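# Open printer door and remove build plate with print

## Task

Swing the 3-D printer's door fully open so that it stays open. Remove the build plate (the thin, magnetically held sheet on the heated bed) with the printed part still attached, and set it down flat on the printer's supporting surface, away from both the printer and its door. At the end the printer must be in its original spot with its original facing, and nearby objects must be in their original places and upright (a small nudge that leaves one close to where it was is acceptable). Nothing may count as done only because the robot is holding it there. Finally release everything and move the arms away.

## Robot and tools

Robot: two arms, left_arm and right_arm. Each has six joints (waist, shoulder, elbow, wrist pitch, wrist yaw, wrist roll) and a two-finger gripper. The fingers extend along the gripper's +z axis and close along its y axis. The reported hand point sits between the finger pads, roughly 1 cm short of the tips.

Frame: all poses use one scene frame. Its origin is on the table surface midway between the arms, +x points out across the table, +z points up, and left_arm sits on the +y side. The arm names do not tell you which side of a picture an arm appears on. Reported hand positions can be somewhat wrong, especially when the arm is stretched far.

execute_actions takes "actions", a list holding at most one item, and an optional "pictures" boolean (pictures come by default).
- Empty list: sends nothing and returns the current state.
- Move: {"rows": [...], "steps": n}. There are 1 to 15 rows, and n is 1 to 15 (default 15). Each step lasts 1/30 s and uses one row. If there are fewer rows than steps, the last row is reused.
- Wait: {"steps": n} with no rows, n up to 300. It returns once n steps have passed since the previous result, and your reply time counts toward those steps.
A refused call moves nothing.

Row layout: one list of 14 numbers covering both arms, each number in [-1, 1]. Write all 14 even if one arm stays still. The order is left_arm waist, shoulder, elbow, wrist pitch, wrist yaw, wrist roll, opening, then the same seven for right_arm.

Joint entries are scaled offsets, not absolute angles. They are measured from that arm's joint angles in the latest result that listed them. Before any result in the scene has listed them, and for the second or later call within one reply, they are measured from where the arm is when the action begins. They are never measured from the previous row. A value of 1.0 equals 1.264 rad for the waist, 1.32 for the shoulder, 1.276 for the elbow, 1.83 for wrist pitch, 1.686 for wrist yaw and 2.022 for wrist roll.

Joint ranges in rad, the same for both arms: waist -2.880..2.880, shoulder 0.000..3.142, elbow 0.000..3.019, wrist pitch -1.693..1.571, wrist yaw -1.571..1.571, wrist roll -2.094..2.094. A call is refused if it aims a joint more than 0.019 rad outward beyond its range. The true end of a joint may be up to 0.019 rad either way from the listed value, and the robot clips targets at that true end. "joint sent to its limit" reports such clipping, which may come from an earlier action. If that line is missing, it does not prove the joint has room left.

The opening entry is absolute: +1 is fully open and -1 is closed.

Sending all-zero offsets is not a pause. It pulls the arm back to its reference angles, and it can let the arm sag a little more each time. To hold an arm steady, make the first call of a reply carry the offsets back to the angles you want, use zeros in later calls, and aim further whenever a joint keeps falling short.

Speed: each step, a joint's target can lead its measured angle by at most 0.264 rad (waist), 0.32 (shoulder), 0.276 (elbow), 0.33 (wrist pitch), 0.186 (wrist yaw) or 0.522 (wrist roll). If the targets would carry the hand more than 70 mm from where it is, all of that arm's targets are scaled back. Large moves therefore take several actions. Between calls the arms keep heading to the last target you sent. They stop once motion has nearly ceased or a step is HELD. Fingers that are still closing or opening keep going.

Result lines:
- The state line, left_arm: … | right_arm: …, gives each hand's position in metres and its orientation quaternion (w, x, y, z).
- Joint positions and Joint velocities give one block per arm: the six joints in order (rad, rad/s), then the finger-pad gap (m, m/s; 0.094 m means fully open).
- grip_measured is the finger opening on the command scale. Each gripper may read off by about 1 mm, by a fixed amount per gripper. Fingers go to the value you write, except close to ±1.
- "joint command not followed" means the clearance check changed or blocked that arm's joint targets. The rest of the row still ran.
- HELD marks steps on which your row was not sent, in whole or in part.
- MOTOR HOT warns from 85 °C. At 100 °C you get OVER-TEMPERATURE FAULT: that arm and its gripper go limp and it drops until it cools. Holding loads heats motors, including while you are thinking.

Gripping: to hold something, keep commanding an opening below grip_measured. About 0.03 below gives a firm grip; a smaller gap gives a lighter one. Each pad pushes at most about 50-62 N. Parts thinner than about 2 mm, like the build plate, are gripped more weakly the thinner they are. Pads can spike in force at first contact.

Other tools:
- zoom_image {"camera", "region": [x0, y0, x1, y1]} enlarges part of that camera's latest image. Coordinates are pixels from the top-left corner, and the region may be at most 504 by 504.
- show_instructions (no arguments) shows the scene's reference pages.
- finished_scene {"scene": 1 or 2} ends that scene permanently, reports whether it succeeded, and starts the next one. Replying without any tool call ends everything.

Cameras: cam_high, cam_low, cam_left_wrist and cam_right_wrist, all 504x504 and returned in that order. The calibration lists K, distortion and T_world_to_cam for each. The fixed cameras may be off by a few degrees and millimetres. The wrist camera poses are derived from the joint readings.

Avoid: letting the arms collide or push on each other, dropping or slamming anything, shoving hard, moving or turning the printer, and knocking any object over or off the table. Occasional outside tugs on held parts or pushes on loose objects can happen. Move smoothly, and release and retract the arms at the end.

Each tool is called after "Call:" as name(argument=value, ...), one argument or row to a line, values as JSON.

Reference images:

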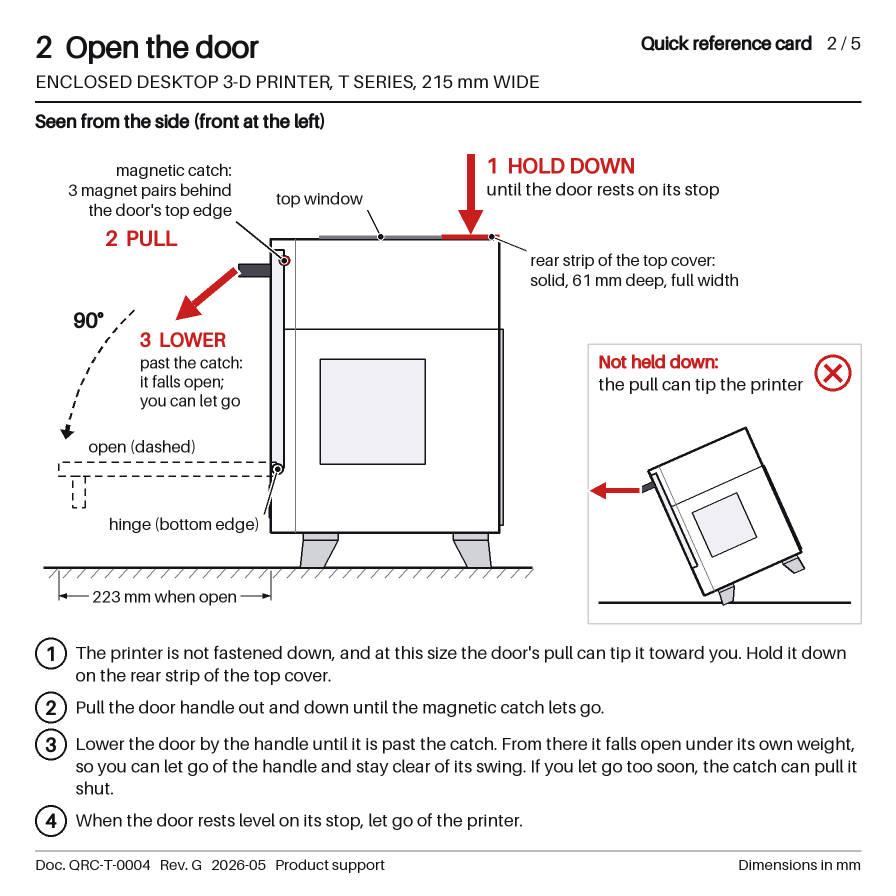

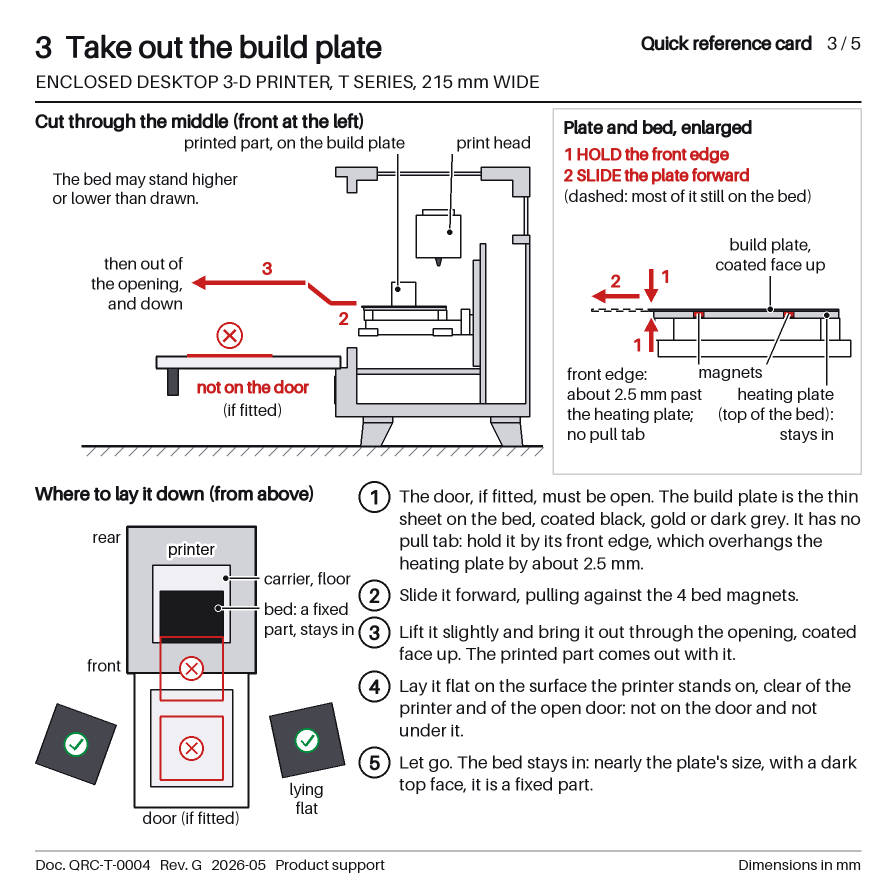

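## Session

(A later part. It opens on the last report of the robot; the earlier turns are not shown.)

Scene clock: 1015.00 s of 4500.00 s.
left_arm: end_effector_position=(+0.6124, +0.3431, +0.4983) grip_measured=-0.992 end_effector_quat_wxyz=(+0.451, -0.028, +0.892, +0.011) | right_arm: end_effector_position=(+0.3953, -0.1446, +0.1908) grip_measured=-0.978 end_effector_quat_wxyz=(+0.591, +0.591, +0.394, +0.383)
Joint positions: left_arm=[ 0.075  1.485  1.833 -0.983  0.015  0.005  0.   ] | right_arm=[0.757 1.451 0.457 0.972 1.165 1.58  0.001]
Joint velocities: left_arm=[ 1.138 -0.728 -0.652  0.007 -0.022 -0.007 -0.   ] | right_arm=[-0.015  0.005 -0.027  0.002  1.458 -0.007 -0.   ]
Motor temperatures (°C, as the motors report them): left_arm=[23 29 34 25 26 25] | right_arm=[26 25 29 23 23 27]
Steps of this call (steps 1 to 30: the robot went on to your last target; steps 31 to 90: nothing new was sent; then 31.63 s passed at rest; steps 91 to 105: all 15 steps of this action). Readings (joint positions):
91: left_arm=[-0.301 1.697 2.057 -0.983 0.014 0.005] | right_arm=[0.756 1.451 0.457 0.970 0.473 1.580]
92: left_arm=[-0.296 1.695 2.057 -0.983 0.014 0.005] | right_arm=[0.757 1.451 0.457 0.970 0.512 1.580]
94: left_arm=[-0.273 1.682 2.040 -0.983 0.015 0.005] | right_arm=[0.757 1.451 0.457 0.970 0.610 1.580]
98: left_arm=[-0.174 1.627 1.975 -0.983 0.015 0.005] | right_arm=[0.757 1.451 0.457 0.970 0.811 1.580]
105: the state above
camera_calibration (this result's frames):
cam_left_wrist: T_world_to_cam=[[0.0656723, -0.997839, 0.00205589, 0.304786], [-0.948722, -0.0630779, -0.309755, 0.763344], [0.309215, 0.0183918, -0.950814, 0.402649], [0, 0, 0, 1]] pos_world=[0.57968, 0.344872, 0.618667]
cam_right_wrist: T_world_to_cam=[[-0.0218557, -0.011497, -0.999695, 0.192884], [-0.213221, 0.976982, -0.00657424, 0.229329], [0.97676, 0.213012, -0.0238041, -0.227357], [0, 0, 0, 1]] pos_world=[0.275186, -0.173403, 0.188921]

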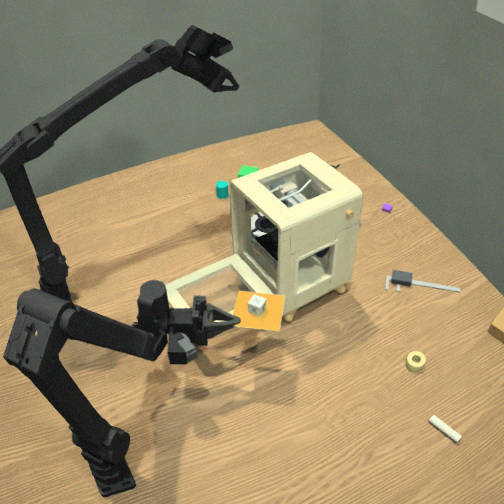

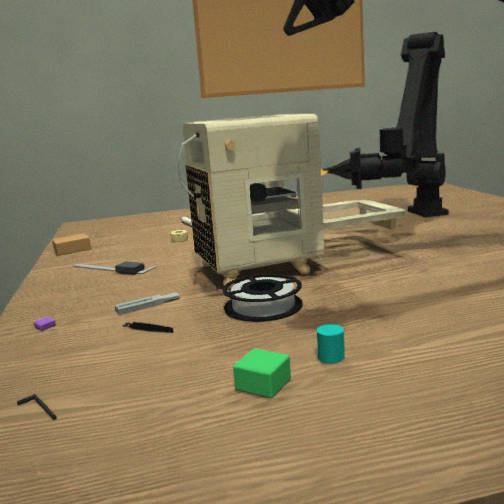

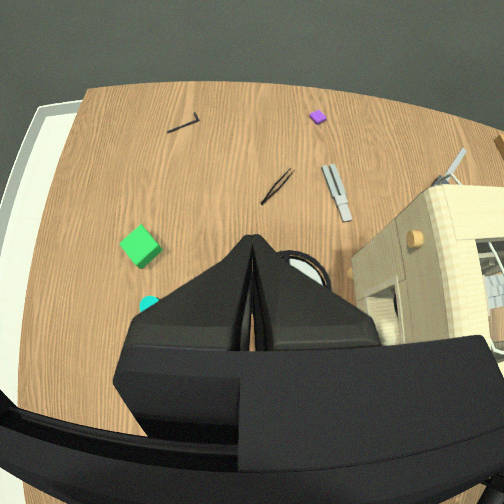

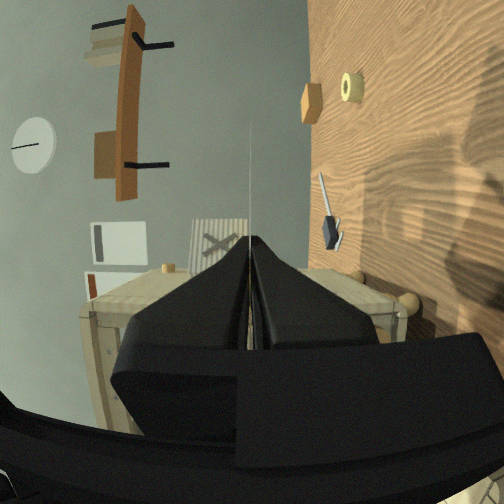

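Call:
execute_actions(
  actions=[
    {"rows":[[0.15,-0.13,-0.09,0,0,0,-1,-0.01,0,0,0,0.02,0,-1],[0.15,-0.13,-0.09,0,0,0,-1,-0.02,0,0,0,0.02,0,-1],[0.15,-0.13,-0.09,0,0,0,-1,-0.04,0,0,0,0.02,0,-1],[0.15,-0.13,-0.09,0,0,0,-1,-0.06,0,0,0,0.02,0,-1],[0.15,-0.13,-0.09,0,0,0,-1,-0.08,0,0,0,0.02,0,-1],[0.15,-0.13,-0.09,0,0,0,-1,-0.1,0,0,0,0.02,0,-1],[0.15,-0.13,-0.09,0,0,0,-1,-0.125,0,0,0,0.02,0,-1],[0.15,-0.13,-0.09,0,0,0,-1,-0.15,0,0,0,0.02,0,-1],[0.15,-0.13,-0.09,0,0,0,-1,-0.175,0,0,0,0.02,0,-1],[0.15,-0.13,-0.09,0,0,0,-1,-0.2,0,0,0,0.02,0,-1],[0.15,-0.13,-0.09,0,0,0,-1,-0.225,0,0,0,0.02,0,-1],[0.15,-0.13,-0.09,0,0,0,-1,-0.25,0,0,0,0.01,0,-1],[0.15,-0.13,-0.09,0,0,0,-1,-0.275,0,0,0,0,0,-1],[0.15,-0.13,-0.09,0,0,0,-1,-0.3,0,0,0,-0.02,0,-1],[0.15,-0.13,-0.09,0,0,0,-1,-0.325,0,0,0,-0.04,0,-1]],"steps":15},
  ],
  pictures=false,
)

Call:
execute_actions(
  actions=[
    {"rows":[[0,0,0,0,0,0,-1,-0.08,0,0,0,-0.03,0,-1],[0,0,0,0,0,0,-1,-0.1,0,0,0,-0.05,0,-1],[0,0,0,0,0,0,-1,-0.12,0,0,0,-0.07,0,-1],[0,0,0,0,0,0,-1,-0.14,0,0,0,-0.09,0,-1],[0,0,0,0,0,0,-1,-0.16,0,0,0,-0.115,0,-1],[0,0,0,0,0,0,-1,-0.18,0,0,0,-0.14,0,-1],[0,0,0,0,0,0,-1,-0.2,0,0,0,-0.165,0,-1],[0,0,0,0,0,0,-1,-0.22,0,0,0,-0.19,0,-1],[0,0,0,0,0,0,-1,-0.24,0,0,0,-0.215,0,-1],[0,0,0,0,0,0,-1,-0.26,0,0,0,-0.24,0,-1],[0,0,0,0,0,0,-1,-0.28,0,0,0,-0.265,0,-1],[0,0,0,0,0,0,-1,-0.3,0,0,0,-0.29,0,-1],[0,0,0,0,0,0,-1,-0.32,0,0,0,-0.315,0,-1],[0,0,0,0,0,0,-1,-0.33,0,0,0,-0.34,0,-1],[0,0,0,0,0,0,-1,-0.34,0,0,0,-0.365,0,-1]],"steps":15},
  ],
)

Scene clock: 1042.97 s of 4500.00 s.
left_arm: end_effector_position=(+0.5284, +0.4430, +0.5322) grip_measured=-0.992 end_effector_quat_wxyz=(+0.474, -0.113, +0.871, +0.060) | right_arm: end_effector_position=(+0.4290, -0.2872, +0.1909) grip_measured=-0.978 end_effector_quat_wxyz=(+0.644, +0.647, +0.294, +0.285)
Joint positions: left_arm=[ 0.269  1.312  1.721 -0.983  0.011  0.005  0.   ] | right_arm=[0.401 1.451 0.457 0.974 1.128 1.58  0.001]
Joint velocities: left_arm=[-0.015 -0.005 -0.007 -0.017 -0.037  0.022 -0.   ] | right_arm=[-0.972  0.005 -0.002 -0.017 -0.901  0.037  0.   ]
Motor temperatures (°C, as the motors report them): left_arm=[23 29 33 25 26 25] | right_arm=[26 25 29 23 23 27]
Steps of this call (steps 1 to 45: the robot went on to your last target; steps 46 to 110: nothing new was sent; then 23.80 s passed at rest; steps 111 to 125: all 15 steps of this action). Readings (joint positions):
111: left_arm=[0.269 1.312 1.725 -0.983 0.011 0.005] | right_arm=[0.756 1.451 0.457 0.974 1.205 1.580]
112: left_arm=[0.269 1.312 1.724 -0.983 0.011 0.005] | right_arm=[0.755 1.451 0.457 0.974 1.203 1.580]
114: left_arm=[0.269 1.312 1.723 -0.983 0.011 0.005] | right_arm=[0.740 1.451 0.457 0.974 1.200 1.580]
118: left_arm=[0.269 1.312 1.721 -0.983 0.011 0.005] | right_arm=[0.642 1.451 0.457 0.974 1.199 1.580]
125: the state above

Scene clock: 1043.47 s of 4500.00 s.
left_arm: end_effector_position=(+0.5284, +0.4430, +0.5322) grip_measured=-0.992 end_effector_quat_wxyz=(+0.474, -0.113, +0.871, +0.060) | right_arm: end_effector_position=(+0.4728, -0.3899, +0.1894) grip_measured=-0.978 end_effector_quat_wxyz=(+0.612, +0.622, +0.349, +0.341)
Joint positions: left_arm=[ 0.269  1.312  1.721 -0.983  0.011  0.005  0.   ] | right_arm=[0.001 1.451 0.457 0.974 0.552 1.58  0.001]
Joint velocities: left_arm=[-0.015  0.024 -0.022 -0.007  0.007 -0.051  0.001] | right_arm=[-0.62  -0.015  0.002  0.012 -1.238 -0.051  0.   ]
Motor temperatures (°C, as the motors report them): left_arm=[23 29 33 25 26 25] | right_arm=[26 25 29 23 23 27]
Steps of this call (steps 1 to 15: all 15 steps of this action). Readings (joint positions):
1: left_arm=[0.269 1.312 1.721 -0.983 0.011 0.005] | right_arm=[0.369 1.451 0.457 0.974 1.100 1.580]
2: left_arm=[0.269 1.312 1.721 -0.983 0.011 0.005] | right_arm=[0.336 1.451 0.457 0.974 1.072 1.580]
4: left_arm=[0.269 1.312 1.721 -0.983 0.011 0.005] | right_arm=[0.273 1.451 0.457 0.974 1.007 1.580]
8: left_arm=[0.269 1.312 1.721 -0.983 0.011 0.005] | right_arm=[0.167 1.451 0.457 0.974 0.846 1.580]
15: the state above
camera_calibration (this result's frames):
cam_left_wrist: T_world_to_cam=[[0.259229, -0.965816, -0.000596354, 0.294846], [-0.898689, -0.240986, -0.366449, 0.783023], [0.353778, 0.0955301, -0.930438, 0.390446], [0, 0, 0, 1]] pos_world=[0.48913, 0.436165, 0.650399]
cam_right_wrist: T_world_to_cam=[[-0.0256159, 0.00510158, -0.999659, 0.198593], [-0.0727568, 0.997325, 0.00695404, 0.424479], [0.997021, 0.0729101, -0.0251762, -0.314775], [0, 0, 0, 1]] pos_world=[0.349808, -0.401406, 0.187648]

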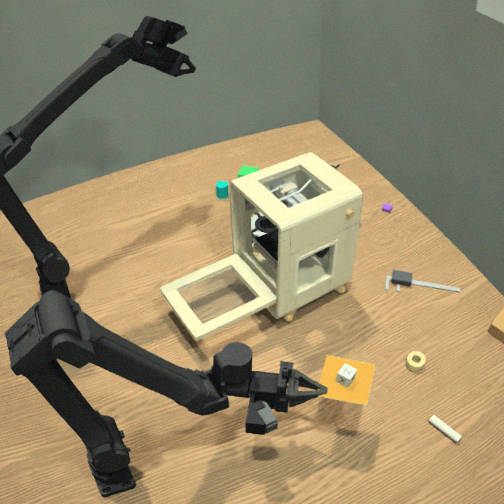

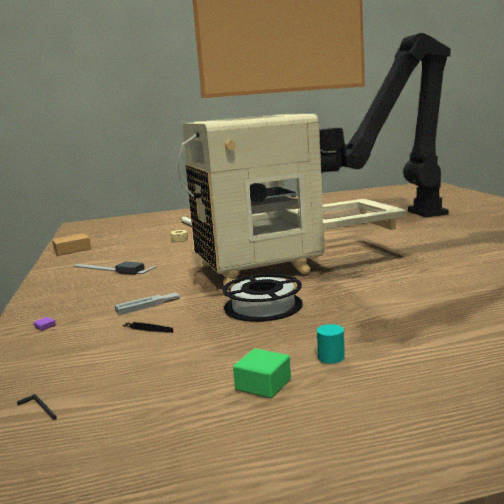

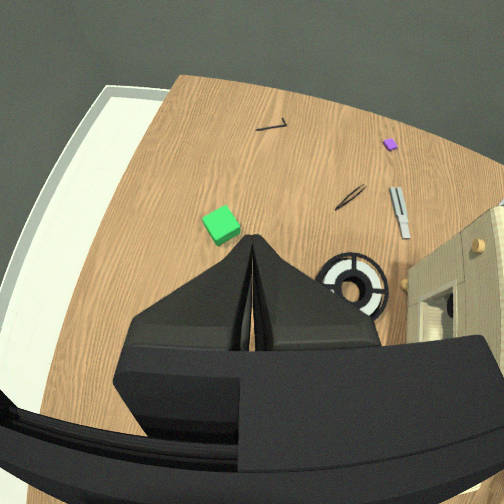

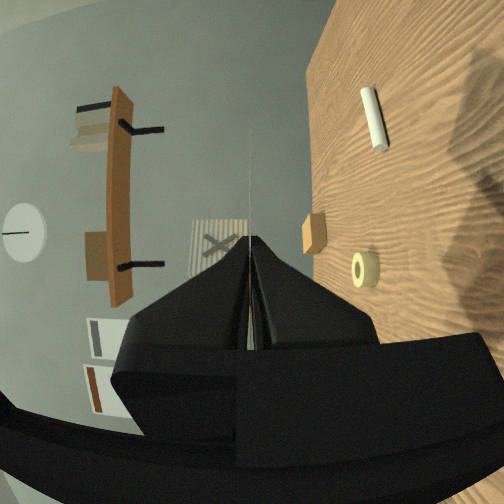

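Call:
execute_actions(
  actions=[
    {"rows":[[0,0,0,0,0,0,-1,-0.03,0,0,0,-0.04,0,-1],[0,0,0,0,0,0,-1,-0.035,0.005,-0.005,-0.005,-0.06,0,-1],[0,0,0,0,0,0,-1,-0.04,0.01,-0.01,-0.01,-0.08,0,-1],[0,0,0,0,0,0,-1,-0.045,0.016,-0.015,-0.016,-0.1,0,-1],[0,0,0,0,0,0,-1,-0.05,0.022,-0.02,-0.022,-0.125,0,-1],[0,0,0,0,0,0,-1,-0.055,0.028,-0.025,-0.028,-0.15,0,-1],[0,0,0,0,0,0,-1,-0.06,0.034,-0.03,-0.034,-0.175,0,-1],[0,0,0,0,0,0,-1,-0.065,0.04,-0.035,-0.04,-0.2,0,-1],[0,0,0,0,0,0,-1,-0.07,0.046,-0.04,-0.046,-0.225,0,-1],[0,0,0,0,0,0,-1,-0.07,0.052,-0.045,-0.052,-0.25,0,-1],[0,0,0,0,0,0,-1,-0.07,0.058,-0.05,-0.058,-0.27,0,-1],[0,0,0,0,0,0,-1,-0.07,0.064,-0.056,-0.064,-0.29,0,-1],[0,0,0,0,0,0,-1,-0.07,0.07,-0.062,-0.07,-0.305,0,-1],[0,0,0,0,0,0,-1,-0.07,0.076,-0.068,-0.075,-0.32,0,-1],[0,0,0,0,0,0,-1,-0.07,0.08,-0.072,-0.078,-0.327,0,-1]],"steps":15},
  ],
  pictures=false,
)

Call:
execute_actions(
  actions=[
    {"steps":10},
  ],
)

Scene clock: 1062.00 s of 4500.00 s.
left_arm: end_effector_position=(+0.5284, +0.4430, +0.5322) grip_measured=-0.992 end_effector_quat_wxyz=(+0.474, -0.113, +0.871, +0.060) | right_arm: end_effector_position=(+0.4633, -0.3419, +0.0842) grip_measured=-0.978 end_effector_quat_wxyz=(+0.437, +0.600, +0.540, +0.396)
Joint positions: left_arm=[ 0.269  1.312  1.721 -0.983  0.011  0.005  0.   ] | right_arm=[-0.083  1.548  0.38   0.858  0.017  1.58   0.001]
Joint velocities: left_arm=[ 0.015 -0.015  0.002  0.002  0.007 -0.007 -0.   ] | right_arm=[-0.005  0.23  -0.198 -0.271 -0.52  -0.037 -0.001]
Motor temperatures (°C, as the motors report them): left_arm=[23 29 33 25 26 25] | right_arm=[26 25 29 23 23 27]
Steps of this call (steps 1 to 30: the robot went on to your last target; steps 31 to 90: nothing new was sent; then 15.03 s passed at rest; steps 91 to 105: all 15 steps of this action). Readings (joint positions):
91: left_arm=[0.269 1.312 1.721 -0.983 0.011 0.005] | right_arm=[-0.035 1.451 0.457 0.974 0.504 1.580]
92: left_arm=[0.269 1.312 1.721 -0.983 0.011 0.005] | right_arm=[-0.036 1.452 0.457 0.974 0.479 1.580]
94: left_arm=[0.269 1.312 1.721 -0.983 0.011 0.005] | right_arm=[-0.037 1.455 0.455 0.970 0.414 1.580]
98: left_arm=[0.269 1.312 1.721 -0.983 0.011 0.005] | right_arm=[-0.057 1.479 0.436 0.938 0.252 1.580]
105: the state above

Scene clock: 1062.33 s of 4500.00 s.
left_arm: end_effector_position=(+0.5284, +0.4430, +0.5322) grip_measured=-0.992 end_effector_quat_wxyz=(+0.474, -0.113, +0.871, +0.060) | right_arm: end_effector_position=(+0.4530, -0.3387, +0.0648) grip_measured=-0.978 end_effector_quat_wxyz=(+0.416, +0.610, +0.554, +0.385)
Joint positions: left_arm=[ 0.269  1.312  1.721 -0.983  0.011  0.005  0.   ] | right_arm=[-0.083  1.566  0.362  0.838  0.004  1.58   0.001]
Joint velocities: left_arm=[-0.005  0.005 -0.007  0.002  0.022 -0.066 -0.001] | right_arm=[-0.015 -0.005 -0.007  0.022 -0.007  0.081 -0.001]
Motor temperatures (°C, as the motors report them): left_arm=[23 29 33 25 26 25] | right_arm=[26 25 29 23 23 27]
Steps of this call (steps 1 to 10: the robot went on to your last target). Readings (joint positions):
1: left_arm=[0.269 1.312 1.721 -0.983 0.011 0.005] | right_arm=[-0.083 1.555 0.373 0.850 0.008 1.580]
2: left_arm=[0.269 1.312 1.721 -0.983 0.011 0.005] | right_arm=[-0.083 1.561 0.368 0.845 0.005 1.580]
4: left_arm=[0.269 1.312 1.721 -0.983 0.011 0.005] | right_arm=[-0.083 1.566 0.362 0.839 0.004 1.580]
8: left_arm=[0.269 1.312 1.721 -0.983 0.011 0.005] | right_arm=[-0.083 1.566 0.362 0.838 0.004 1.580]
10: the state above
camera_calibration (this result's frames):
cam_left_wrist: T_world_to_cam=[[0.259229, -0.965816, -0.000596354, 0.294846], [-0.898689, -0.240986, -0.366449, 0.783023], [0.353778, 0.0955301, -0.930438, 0.390446], [0, 0, 0, 1]] pos_world=[0.48913, 0.436165, 0.650399]
cam_right_wrist: T_world_to_cam=[[-0.362181, 0.0322632, -0.931549, 0.23052], [-0.471169, 0.85598, 0.212834, 0.492117], [0.804254, 0.516002, -0.294818, -0.0469872], [0, 0, 0, 1]] pos_world=[0.35315, -0.404434, 0.0961489]

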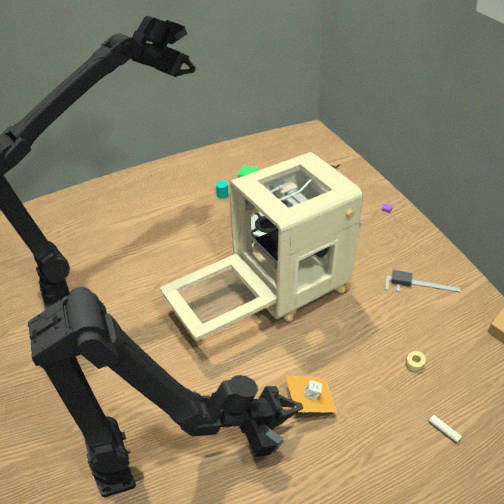

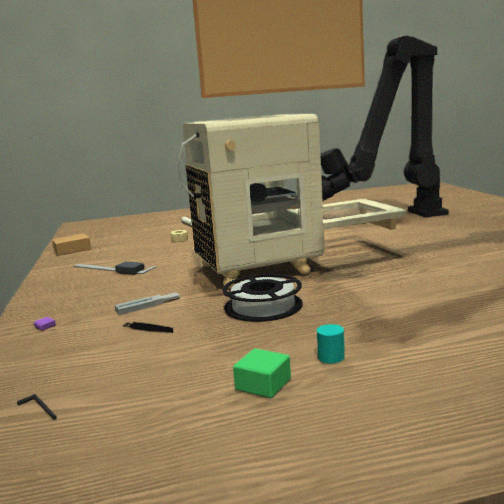

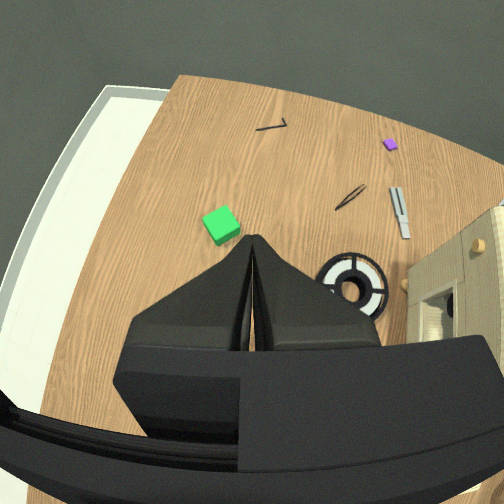

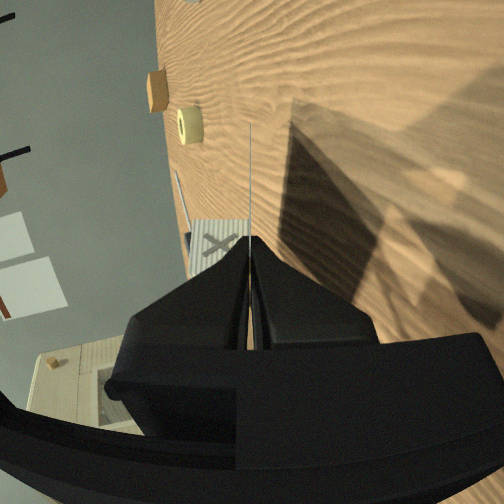

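Call:
execute_actions(
  actions=[
    {"rows":[[0,0,0,0,0,0,-1,0,0,0,-0.006,0,0,-1],[0,0,0,0,0,0,-1,0,0,0,-0.012,0,0,-1],[0,0,0,0,0,0,-1,0,0,0,-0.018,0,0,-1],[0,0,0,0,0,0,-1,0,0,0,-0.024,0,0,-1],[0,0,0,0,0,0,-1,0,0,0,-0.03,0,0,-1],[0,0,0,0,0,0,-1,0,0,0,-0.035,0,0,-1],[0,0,0,0,0,0,-1,0,0,0,-0.04,0,0,-1],[0,0,0,0,0,0,-1,0,0,0,-0.044,0,0,-1]],"steps":15},
  ],
)

Call:
zoom_image(
  camera="cam_high",
  region=[210,350,360,480],
)

Scene clock: 1070.97 s of 4500.00 s.
left_arm: end_effector_position=(+0.5284, +0.4430, +0.5322) grip_measured=-0.992 end_effector_quat_wxyz=(+0.474, -0.113, +0.871, +0.060) | right_arm: end_effector_position=(+0.4465, -0.3382, +0.0494) grip_measured=-0.978 end_effector_quat_wxyz=(+0.396, +0.623, +0.567, +0.365)
Joint positions: left_arm=[ 0.269  1.312  1.721 -0.983  0.011  0.005  0.   ] | right_arm=[-0.083  1.566  0.362  0.771  0.004  1.58   0.001]
Joint velocities: left_arm=[ 0.005 -0.005 -0.002 -0.027 -0.007  0.066 -0.001] | right_arm=[ 0.015 -0.024 -0.007  0.017  0.022  0.081 -0.   ]
Motor temperatures (°C, as the motors report them): left_arm=[23 29 33 25 26 25] | right_arm=[26 25 29 23 23 27]
Steps of this call (steps 1 to 30: the robot went on to your last target; steps 31 to 90: nothing new was sent; then 5.13 s passed at rest; steps 91 to 105: all 15 steps of this action). Readings (joint positions):
91: left_arm=[0.269 1.312 1.721 -0.983 0.011 0.005] | right_arm=[-0.083 1.566 0.362 0.838 0.004 1.580]
92: left_arm=[0.269 1.312 1.721 -0.983 0.011 0.005] | right_arm=[-0.083 1.566 0.362 0.837 0.004 1.580]
94: left_arm=[0.269 1.312 1.721 -0.983 0.011 0.005] | right_arm=[-0.083 1.566 0.362 0.825 0.004 1.580]
98: left_arm=[0.269 1.312 1.721 -0.983 0.011 0.005] | right_arm=[-0.083 1.566 0.362 0.787 0.004 1.580]
105: the state above
camera_calibration (this result's frames):
cam_left_wrist: T_world_to_cam=[[0.259229, -0.965816, -0.000596354, 0.294846], [-0.898689, -0.240986, -0.366449, 0.783023], [0.353778, 0.0955301, -0.930438, 0.390446], [0, 0, 0, 1]] pos_world=[0.48913, 0.436165, 0.650399]
cam_right_wrist: T_world_to_cam=[[-0.424335, 0.0374259, -0.904732, 0.242005], [-0.455537, 0.854681, 0.24901, 0.482664], [0.782577, 0.517802, -0.345622, -0.0337814], [0, 0, 0, 1]] pos_world=[0.348999, -0.404089, 0.0870858]

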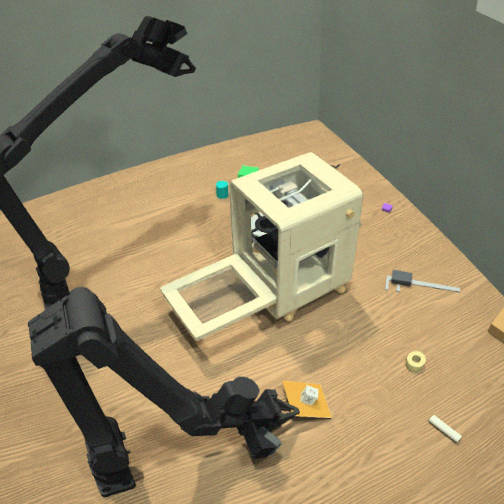

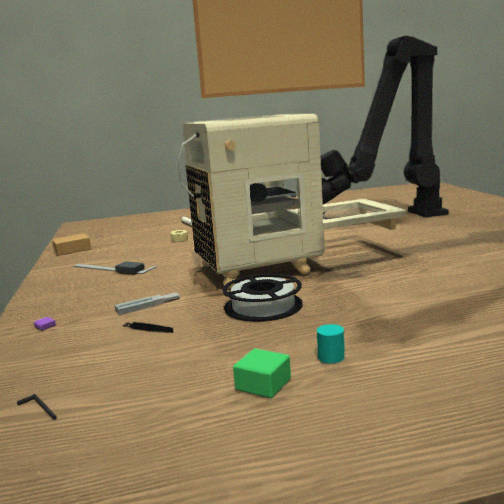

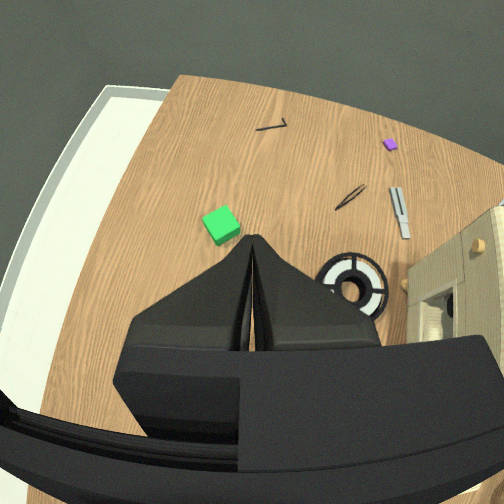

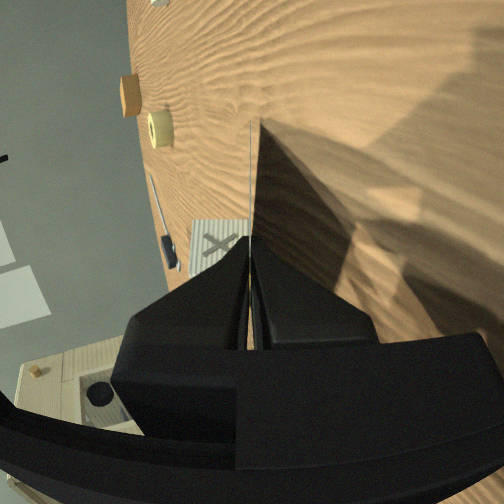

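Region (210, 350, 360, 480) of cam_high's 504x504 image, scaled by 3.360, with more detail than that image has; it fills the top 437 rows of this view, and the rest is white.

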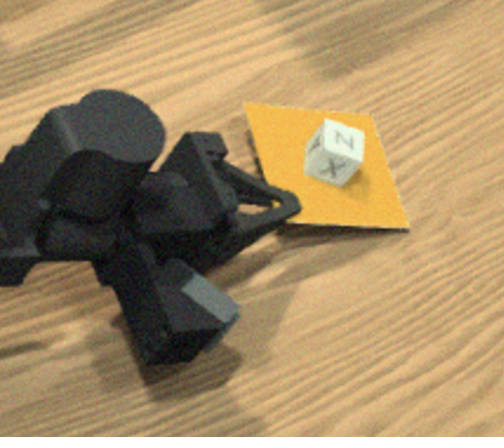

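Call:
execute_actions(
  actions=[
    {"rows":[[0,0,0,0,0,0,-1,0,0,0,-0.008,0,0,-1],[0,0,0,0,0,0,-1,0,0,0,-0.012,0,0,-1],[0,0,0,0,0,0,-1,0,0,0,-0.016,0,0,-1],[0,0,0,0,0,0,-1,0,0,0,-0.018,0,0,-1],[0,0,0,0,0,0,-1,0,0,0,-0.018,0,0,-1],[0,0,0,0,0,0,-1,0,0,0,-0.018,0,0,-1],[0,0,0,0,0,0,-1,0,0,0,-0.018,0,0,-1],[0,0,0,0,0,0,-1,0,0,0,-0.018,0,0,-0.96],[0,0,0,0,0,0,-1,0,0,0,-0.018,0,0,-0.94],[0,0,0,0,0,0,-1,0,0,0,-0.018,0,0,-0.92],[0,0,0,0,0,0,-1,0,0,0,-0.018,0,0,-0.89],[0,0,0,0,0,0,-1,0,0,0,-0.018,0,0,-0.86],[0,0,0,0,0,0,-1,0,0,0,-0.018,0,0,-0.83],[0,0,0,0,0,0,-1,0,0,0,-0.018,0,0,-0.8]],"steps":15},
  ],
)

Call:
zoom_image(
  camera="cam_high",
  region=[210,350,360,480],
)

Scene clock: 1081.20 s of 4500.00 s.
left_arm: end_effector_position=(+0.5284, +0.4430, +0.5322) grip_measured=-0.992 end_effector_quat_wxyz=(+0.474, -0.113, +0.871, +0.060) | right_arm: end_effector_position=(+0.4446, -0.3380, +0.0455) grip_measured=-0.805 end_effector_quat_wxyz=(+0.390, +0.627, +0.570, +0.360)
Joint positions: left_arm=[ 0.269  1.312  1.721 -0.983  0.011  0.005  0.   ] | right_arm=[-0.083  1.566  0.362  0.753  0.004  1.58   0.009]
Joint velocities: left_arm=[-0.005 -0.005  0.002  0.007 -0.066  0.066  0.001] | right_arm=[ 0.005  0.005 -0.002 -0.007 -0.007 -0.022  0.007]
Motor temperatures (°C, as the motors report them): left_arm=[23 28 33 25 26 25] | right_arm=[26 25 29 23 23 27]
Steps of this call (steps 1 to 15: the robot went on to your last target; steps 16 to 90: nothing new was sent; then 6.73 s passed at rest; steps 91 to 105: all 15 steps of this action). Readings (joint positions):
91: left_arm=[0.269 1.312 1.721 -0.983 0.011 0.005] | right_arm=[-0.083 1.566 0.362 0.771 0.004 1.580]
92: left_arm=[0.269 1.312 1.721 -0.983 0.011 0.005] | right_arm=[-0.083 1.566 0.362 0.769 0.004 1.580]
94: left_arm=[0.269 1.312 1.721 -0.983 0.011 0.005] | right_arm=[-0.083 1.566 0.362 0.763 0.004 1.580]
98: left_arm=[0.269 1.312 1.721 -0.983 0.011 0.005] | right_arm=[-0.083 1.566 0.362 0.761 0.004 1.580]
105: the state above
camera_calibration (this result's frames):
cam_left_wrist: T_world_to_cam=[[0.259229, -0.965816, -0.000596354, 0.294846], [-0.898689, -0.240986, -0.366449, 0.783023], [0.353778, 0.0955301, -0.930438, 0.390446], [0, 0, 0, 1]] pos_world=[0.48913, 0.436165, 0.650399]
cam_right_wrist: T_world_to_cam=[[-0.44009, 0.0387346, -0.897118, 0.244792], [-0.451102, 0.854313, 0.258179, 0.48015], [0.77642, 0.518314, -0.358502, -0.0302677], [0, 0, 0, 1]] pos_world=[0.347827, -0.403992, 0.0847914]

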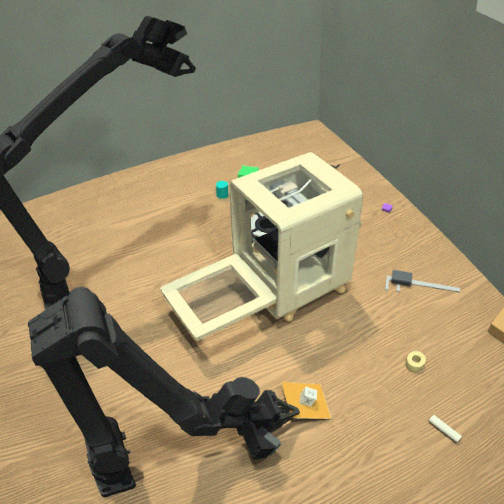

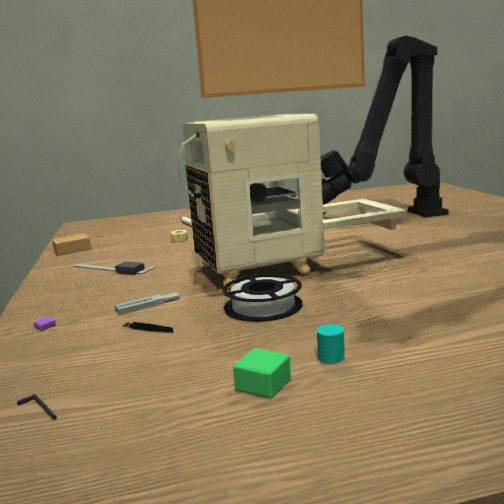

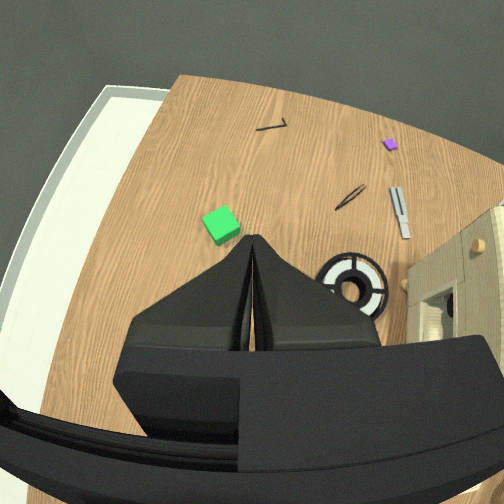

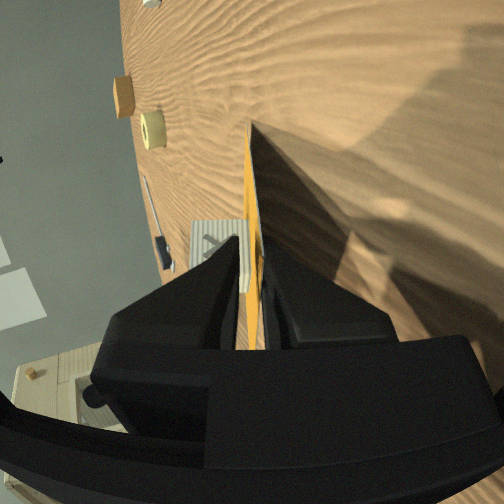

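Region (210, 350, 360, 480) of cam_high's 504x504 image, scaled by 3.360, with more detail than that image has; it fills the top 437 rows of this view, and the rest is white.

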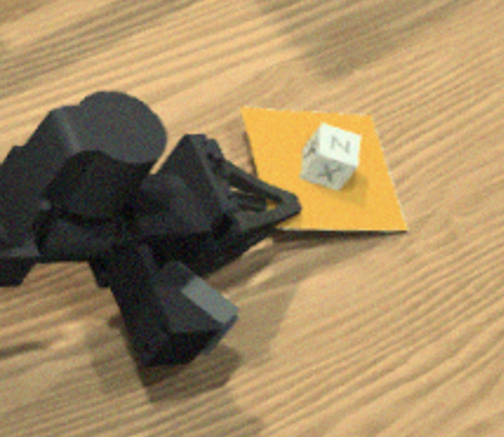

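Call:
execute_actions(
  actions=[
    {"rows":[[0,0,0,0,0,0,-1,0,0,0,-0.008,0,0,-0.78],[0,0,0,0,0,0,-1,0,0,0,-0.013,0,0,-0.76],[0,0,0,0,0,0,-1,0,0,0,-0.018,0,0,-0.74],[0,0,0,0,0,0,-1,0,0,0,-0.023,0,0,-0.72],[0,0,0,0,0,0,-1,0,0,0,-0.028,0,0,-0.7],[0,0,0,0,0,0,-1,0,0,0,-0.033,0,0,-0.68],[0,0,0,0,0,0,-1,0,0,0,-0.038,0,0,-0.66],[0,0,0,0,0,0,-1,0,0,0,-0.043,0,0,-0.64],[0,0,0,0,0,0,-1,0,0,0,-0.048,0,0,-0.62],[0,0,0,0,0,0,-1,0,0,0,-0.053,0,0,-0.6],[0,0,0,0,0,0,-1,0,0,0,-0.058,0,0,-0.6],[0,0,0,0,0,0,-1,0,0,0,-0.063,0,0,-0.6],[0,0,0,0,0,0,-1,0,0,0,-0.068,0,0,-0.6]],"steps":15},
  ],
)

Call:
zoom_image(
  camera="cam_high",
  region=[210,350,360,480],
)

Scene clock: 1093.37 s of 4500.00 s.
left_arm: end_effector_position=(+0.5284, +0.4430, +0.5322) grip_measured=-0.992 end_effector_quat_wxyz=(+0.474, -0.113, +0.871, +0.060) | right_arm: end_effector_position=(+0.4324, -0.3370, +0.0232) grip_measured=-0.602 end_effector_quat_wxyz=(+0.357, +0.646, +0.588, +0.330)
Joint positions: left_arm=[ 0.269  1.312  1.721 -0.983  0.011  0.005  0.   ] | right_arm=[-0.083  1.566  0.362  0.649  0.004  1.58   0.019]
Joint velocities: left_arm=[-0.015 -0.005  0.002  0.007  0.007  0.022 -0.   ] | right_arm=[-0.005  0.005  0.012 -0.105 -0.007  0.022 -0.001]
Motor temperatures (°C, as the motors report them): left_arm=[23 28 33 25 26 25] | right_arm=[26 25 29 23 23 27]
Steps of this call (steps 1 to 15: the robot went on to your last target; steps 16 to 90: nothing new was sent; then 8.67 s passed at rest; steps 91 to 105: all 15 steps of this action). Readings (joint positions):
91: left_arm=[0.269 1.312 1.721 -0.983 0.011 0.005] | right_arm=[-0.083 1.566 0.362 0.753 0.004 1.580]
92: left_arm=[0.269 1.312 1.721 -0.983 0.011 0.005] | right_arm=[-0.083 1.566 0.362 0.752 0.004 1.580]
94: left_arm=[0.269 1.312 1.721 -0.983 0.011 0.005] | right_arm=[-0.083 1.566 0.362 0.742 0.004 1.580]
98: left_arm=[0.269 1.312 1.721 -0.983 0.011 0.005] | right_arm=[-0.083 1.566 0.362 0.708 0.004 1.580]
105: the state above
camera_calibration (this result's frames):
cam_left_wrist: T_world_to_cam=[[0.259229, -0.965816, -0.000596354, 0.294846], [-0.898689, -0.240986, -0.366449, 0.783023], [0.353778, 0.0955301, -0.930438, 0.390446], [0, 0, 0, 1]] pos_world=[0.48913, 0.436165, 0.650399]
cam_right_wrist: T_world_to_cam=[[-0.530323, 0.0462295, -0.846534, 0.259684], [-0.421664, 0.851868, 0.310678, 0.464739], [0.735498, 0.521713, -0.432272, -0.00872381], [0, 0, 0, 1]] pos_world=[0.340096, -0.40335, 0.0716763]

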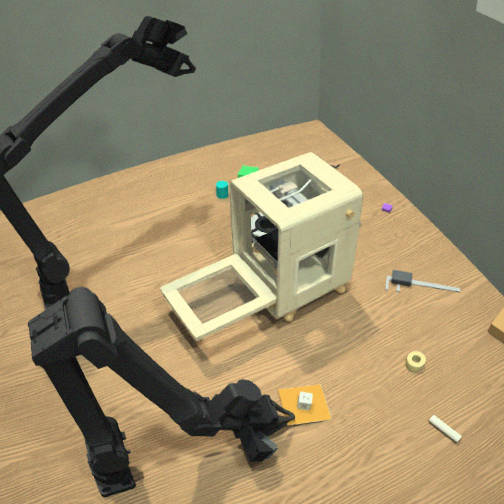

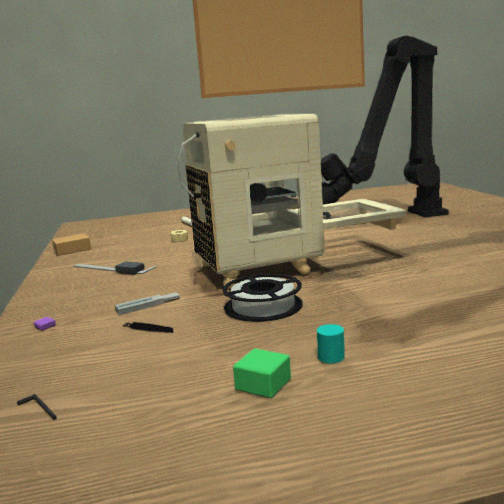

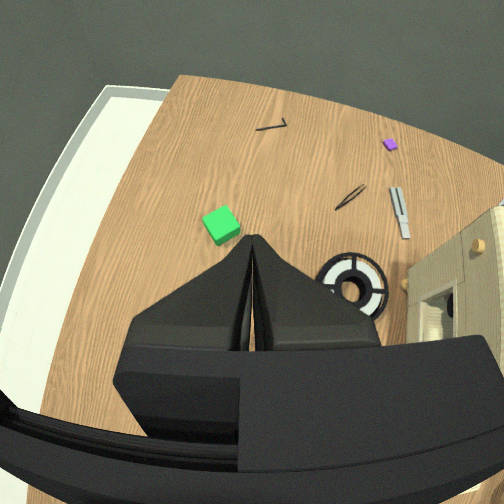

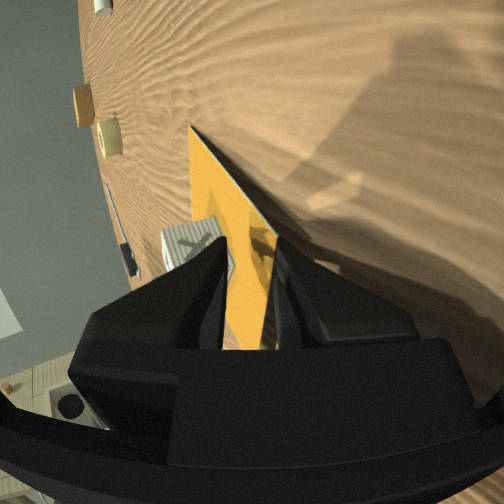

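Region (210, 350, 360, 480) of cam_high's 504x504 image, scaled by 3.360, with more detail than that image has; it fills the top 437 rows of this view, and the rest is white.

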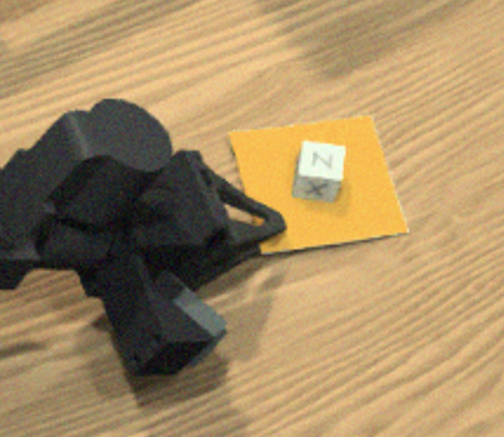

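Call:
execute_actions(
  actions=[
    {"rows":[[0,0,0,0,0,0,-1,0,-0.01,-0.004,-0.011,0,0,-0.6],[0,0,0,0,0,0,-1,0,-0.013,-0.008,-0.011,0,0,-0.6],[0,0,0,0,0,0,-1,0,-0.015,-0.011,-0.011,0,0,-0.6],[0,0,0,0,0,0,-1,0,-0.017,-0.014,-0.011,0,0,-0.6],[0,0,0,0,0,0,-1,0,-0.019,-0.017,-0.011,0,0,-0.6],[0,0,0,0,0,0,-1,0,-0.021,-0.02,-0.011,0,0,-0.6],[0,0,0,0,0,0,-1,0,-0.023,-0.023,-0.011,0,0,-0.6],[0,0,0,0,0,0,-1,0,-0.026,-0.027,-0.011,0,0,-0.6],[0,0,0,0,0,0,-1,0,-0.029,-0.031,-0.011,0,0,-0.6],[0,0,0,0,0,0,-1,0,-0.032,-0.035,-0.011,0,0,-0.6],[0,0,0,0,0,0,-1,0,-0.035,-0.039,-0.011,0,0,-0.6],[0,0,0,0,0,0,-1,0,-0.039,-0.043,-0.011,0,0,-0.6]],"steps":15},
  ],
)

Call:
zoom_image(
  camera="cam_high",
  region=[210,350,360,480],
)

Scene clock: 1105.93 s of 4500.00 s.
left_arm: end_effector_position=(+0.5284, +0.4430, +0.5322) grip_measured=-0.992 end_effector_quat_wxyz=(+0.474, -0.113, +0.871, +0.060) | right_arm: end_effector_position=(+0.4129, -0.3354, +0.0216) grip_measured=-0.602 end_effector_quat_wxyz=(+0.353, +0.649, +0.590, +0.326)
Joint positions: left_arm=[ 0.269  1.312  1.721 -0.983  0.011  0.005  0.   ] | right_arm=[-0.083  1.527  0.315  0.644  0.004  1.58   0.019]
Joint velocities: left_arm=[-0.005 -0.015 -0.022 -0.007  0.022 -0.007  0.   ] | right_arm=[-0.005 -0.054 -0.051 -0.007  0.037  0.037 -0.   ]
Motor temperatures (°C, as the motors report them): left_arm=[23 28 33 25 26 25] | right_arm=[26 25 28 23 23 27]
Steps of this call (steps 1 to 15: the robot went on to your last target; steps 16 to 90: nothing new was sent; then 9.07 s passed at rest; steps 91 to 105: all 15 steps of this action). Readings (joint positions):
91: left_arm=[0.269 1.312 1.721 -0.983 0.011 0.005] | right_arm=[-0.083 1.566 0.362 0.644 0.004 1.580]
92: left_arm=[0.269 1.312 1.721 -0.983 0.011 0.005] | right_arm=[-0.083 1.566 0.362 0.644 0.004 1.580]
94: left_arm=[0.269 1.312 1.721 -0.983 0.011 0.005] | right_arm=[-0.083 1.565 0.360 0.644 0.004 1.580]
98: left_arm=[0.269 1.312 1.721 -0.983 0.011 0.005] | right_arm=[-0.083 1.554 0.344 0.644 0.004 1.580]
105: the state above
camera_calibration (this result's frames):
cam_left_wrist: T_world_to_cam=[[0.259229, -0.965816, -0.000596354, 0.294846], [-0.898689, -0.240986, -0.366449, 0.783023], [0.353778, 0.0955301, -0.930438, 0.390446], [0, 0, 0, 1]] pos_world=[0.48913, 0.436165, 0.650399]
cam_right_wrist: T_world_to_cam=[[-0.541539, 0.0471612, -0.839352, 0.252752], [-0.417487, 0.851521, 0.317202, 0.453644], [0.729685, 0.522196, -0.441443, 0.00685252], [0, 0, 0, 1]] pos_world=[0.321265, -0.401785, 0.0712761]

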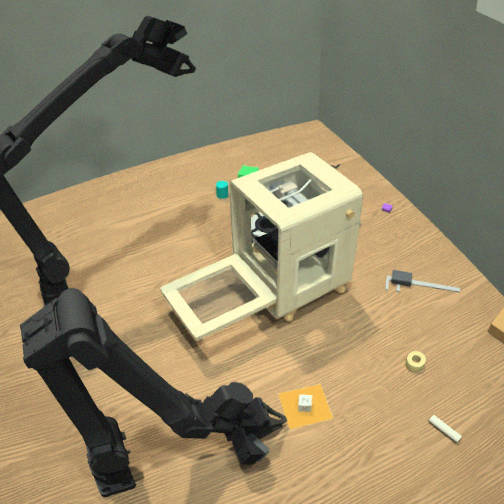

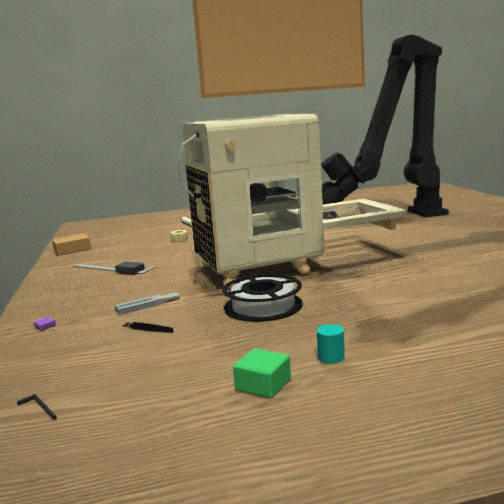

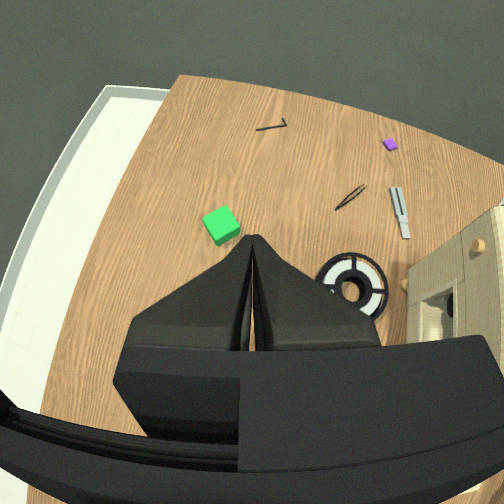

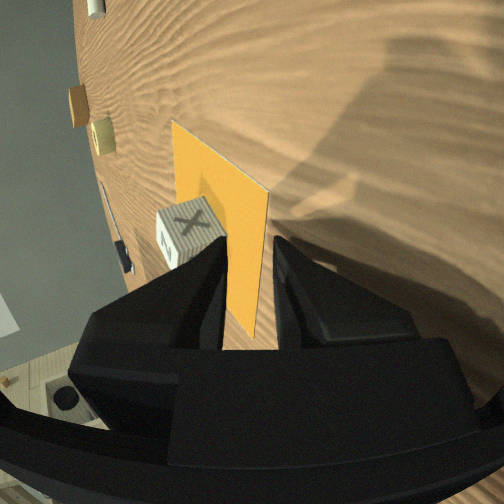

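Region (210, 350, 360, 480) of cam_high's 504x504 image, scaled by 3.360, with more detail than that image has; it fills the top 437 rows of this view, and the rest is white.

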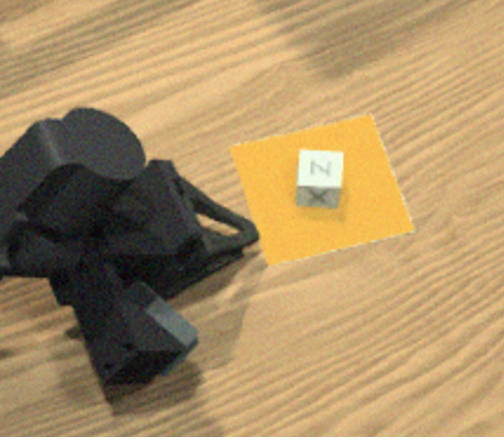

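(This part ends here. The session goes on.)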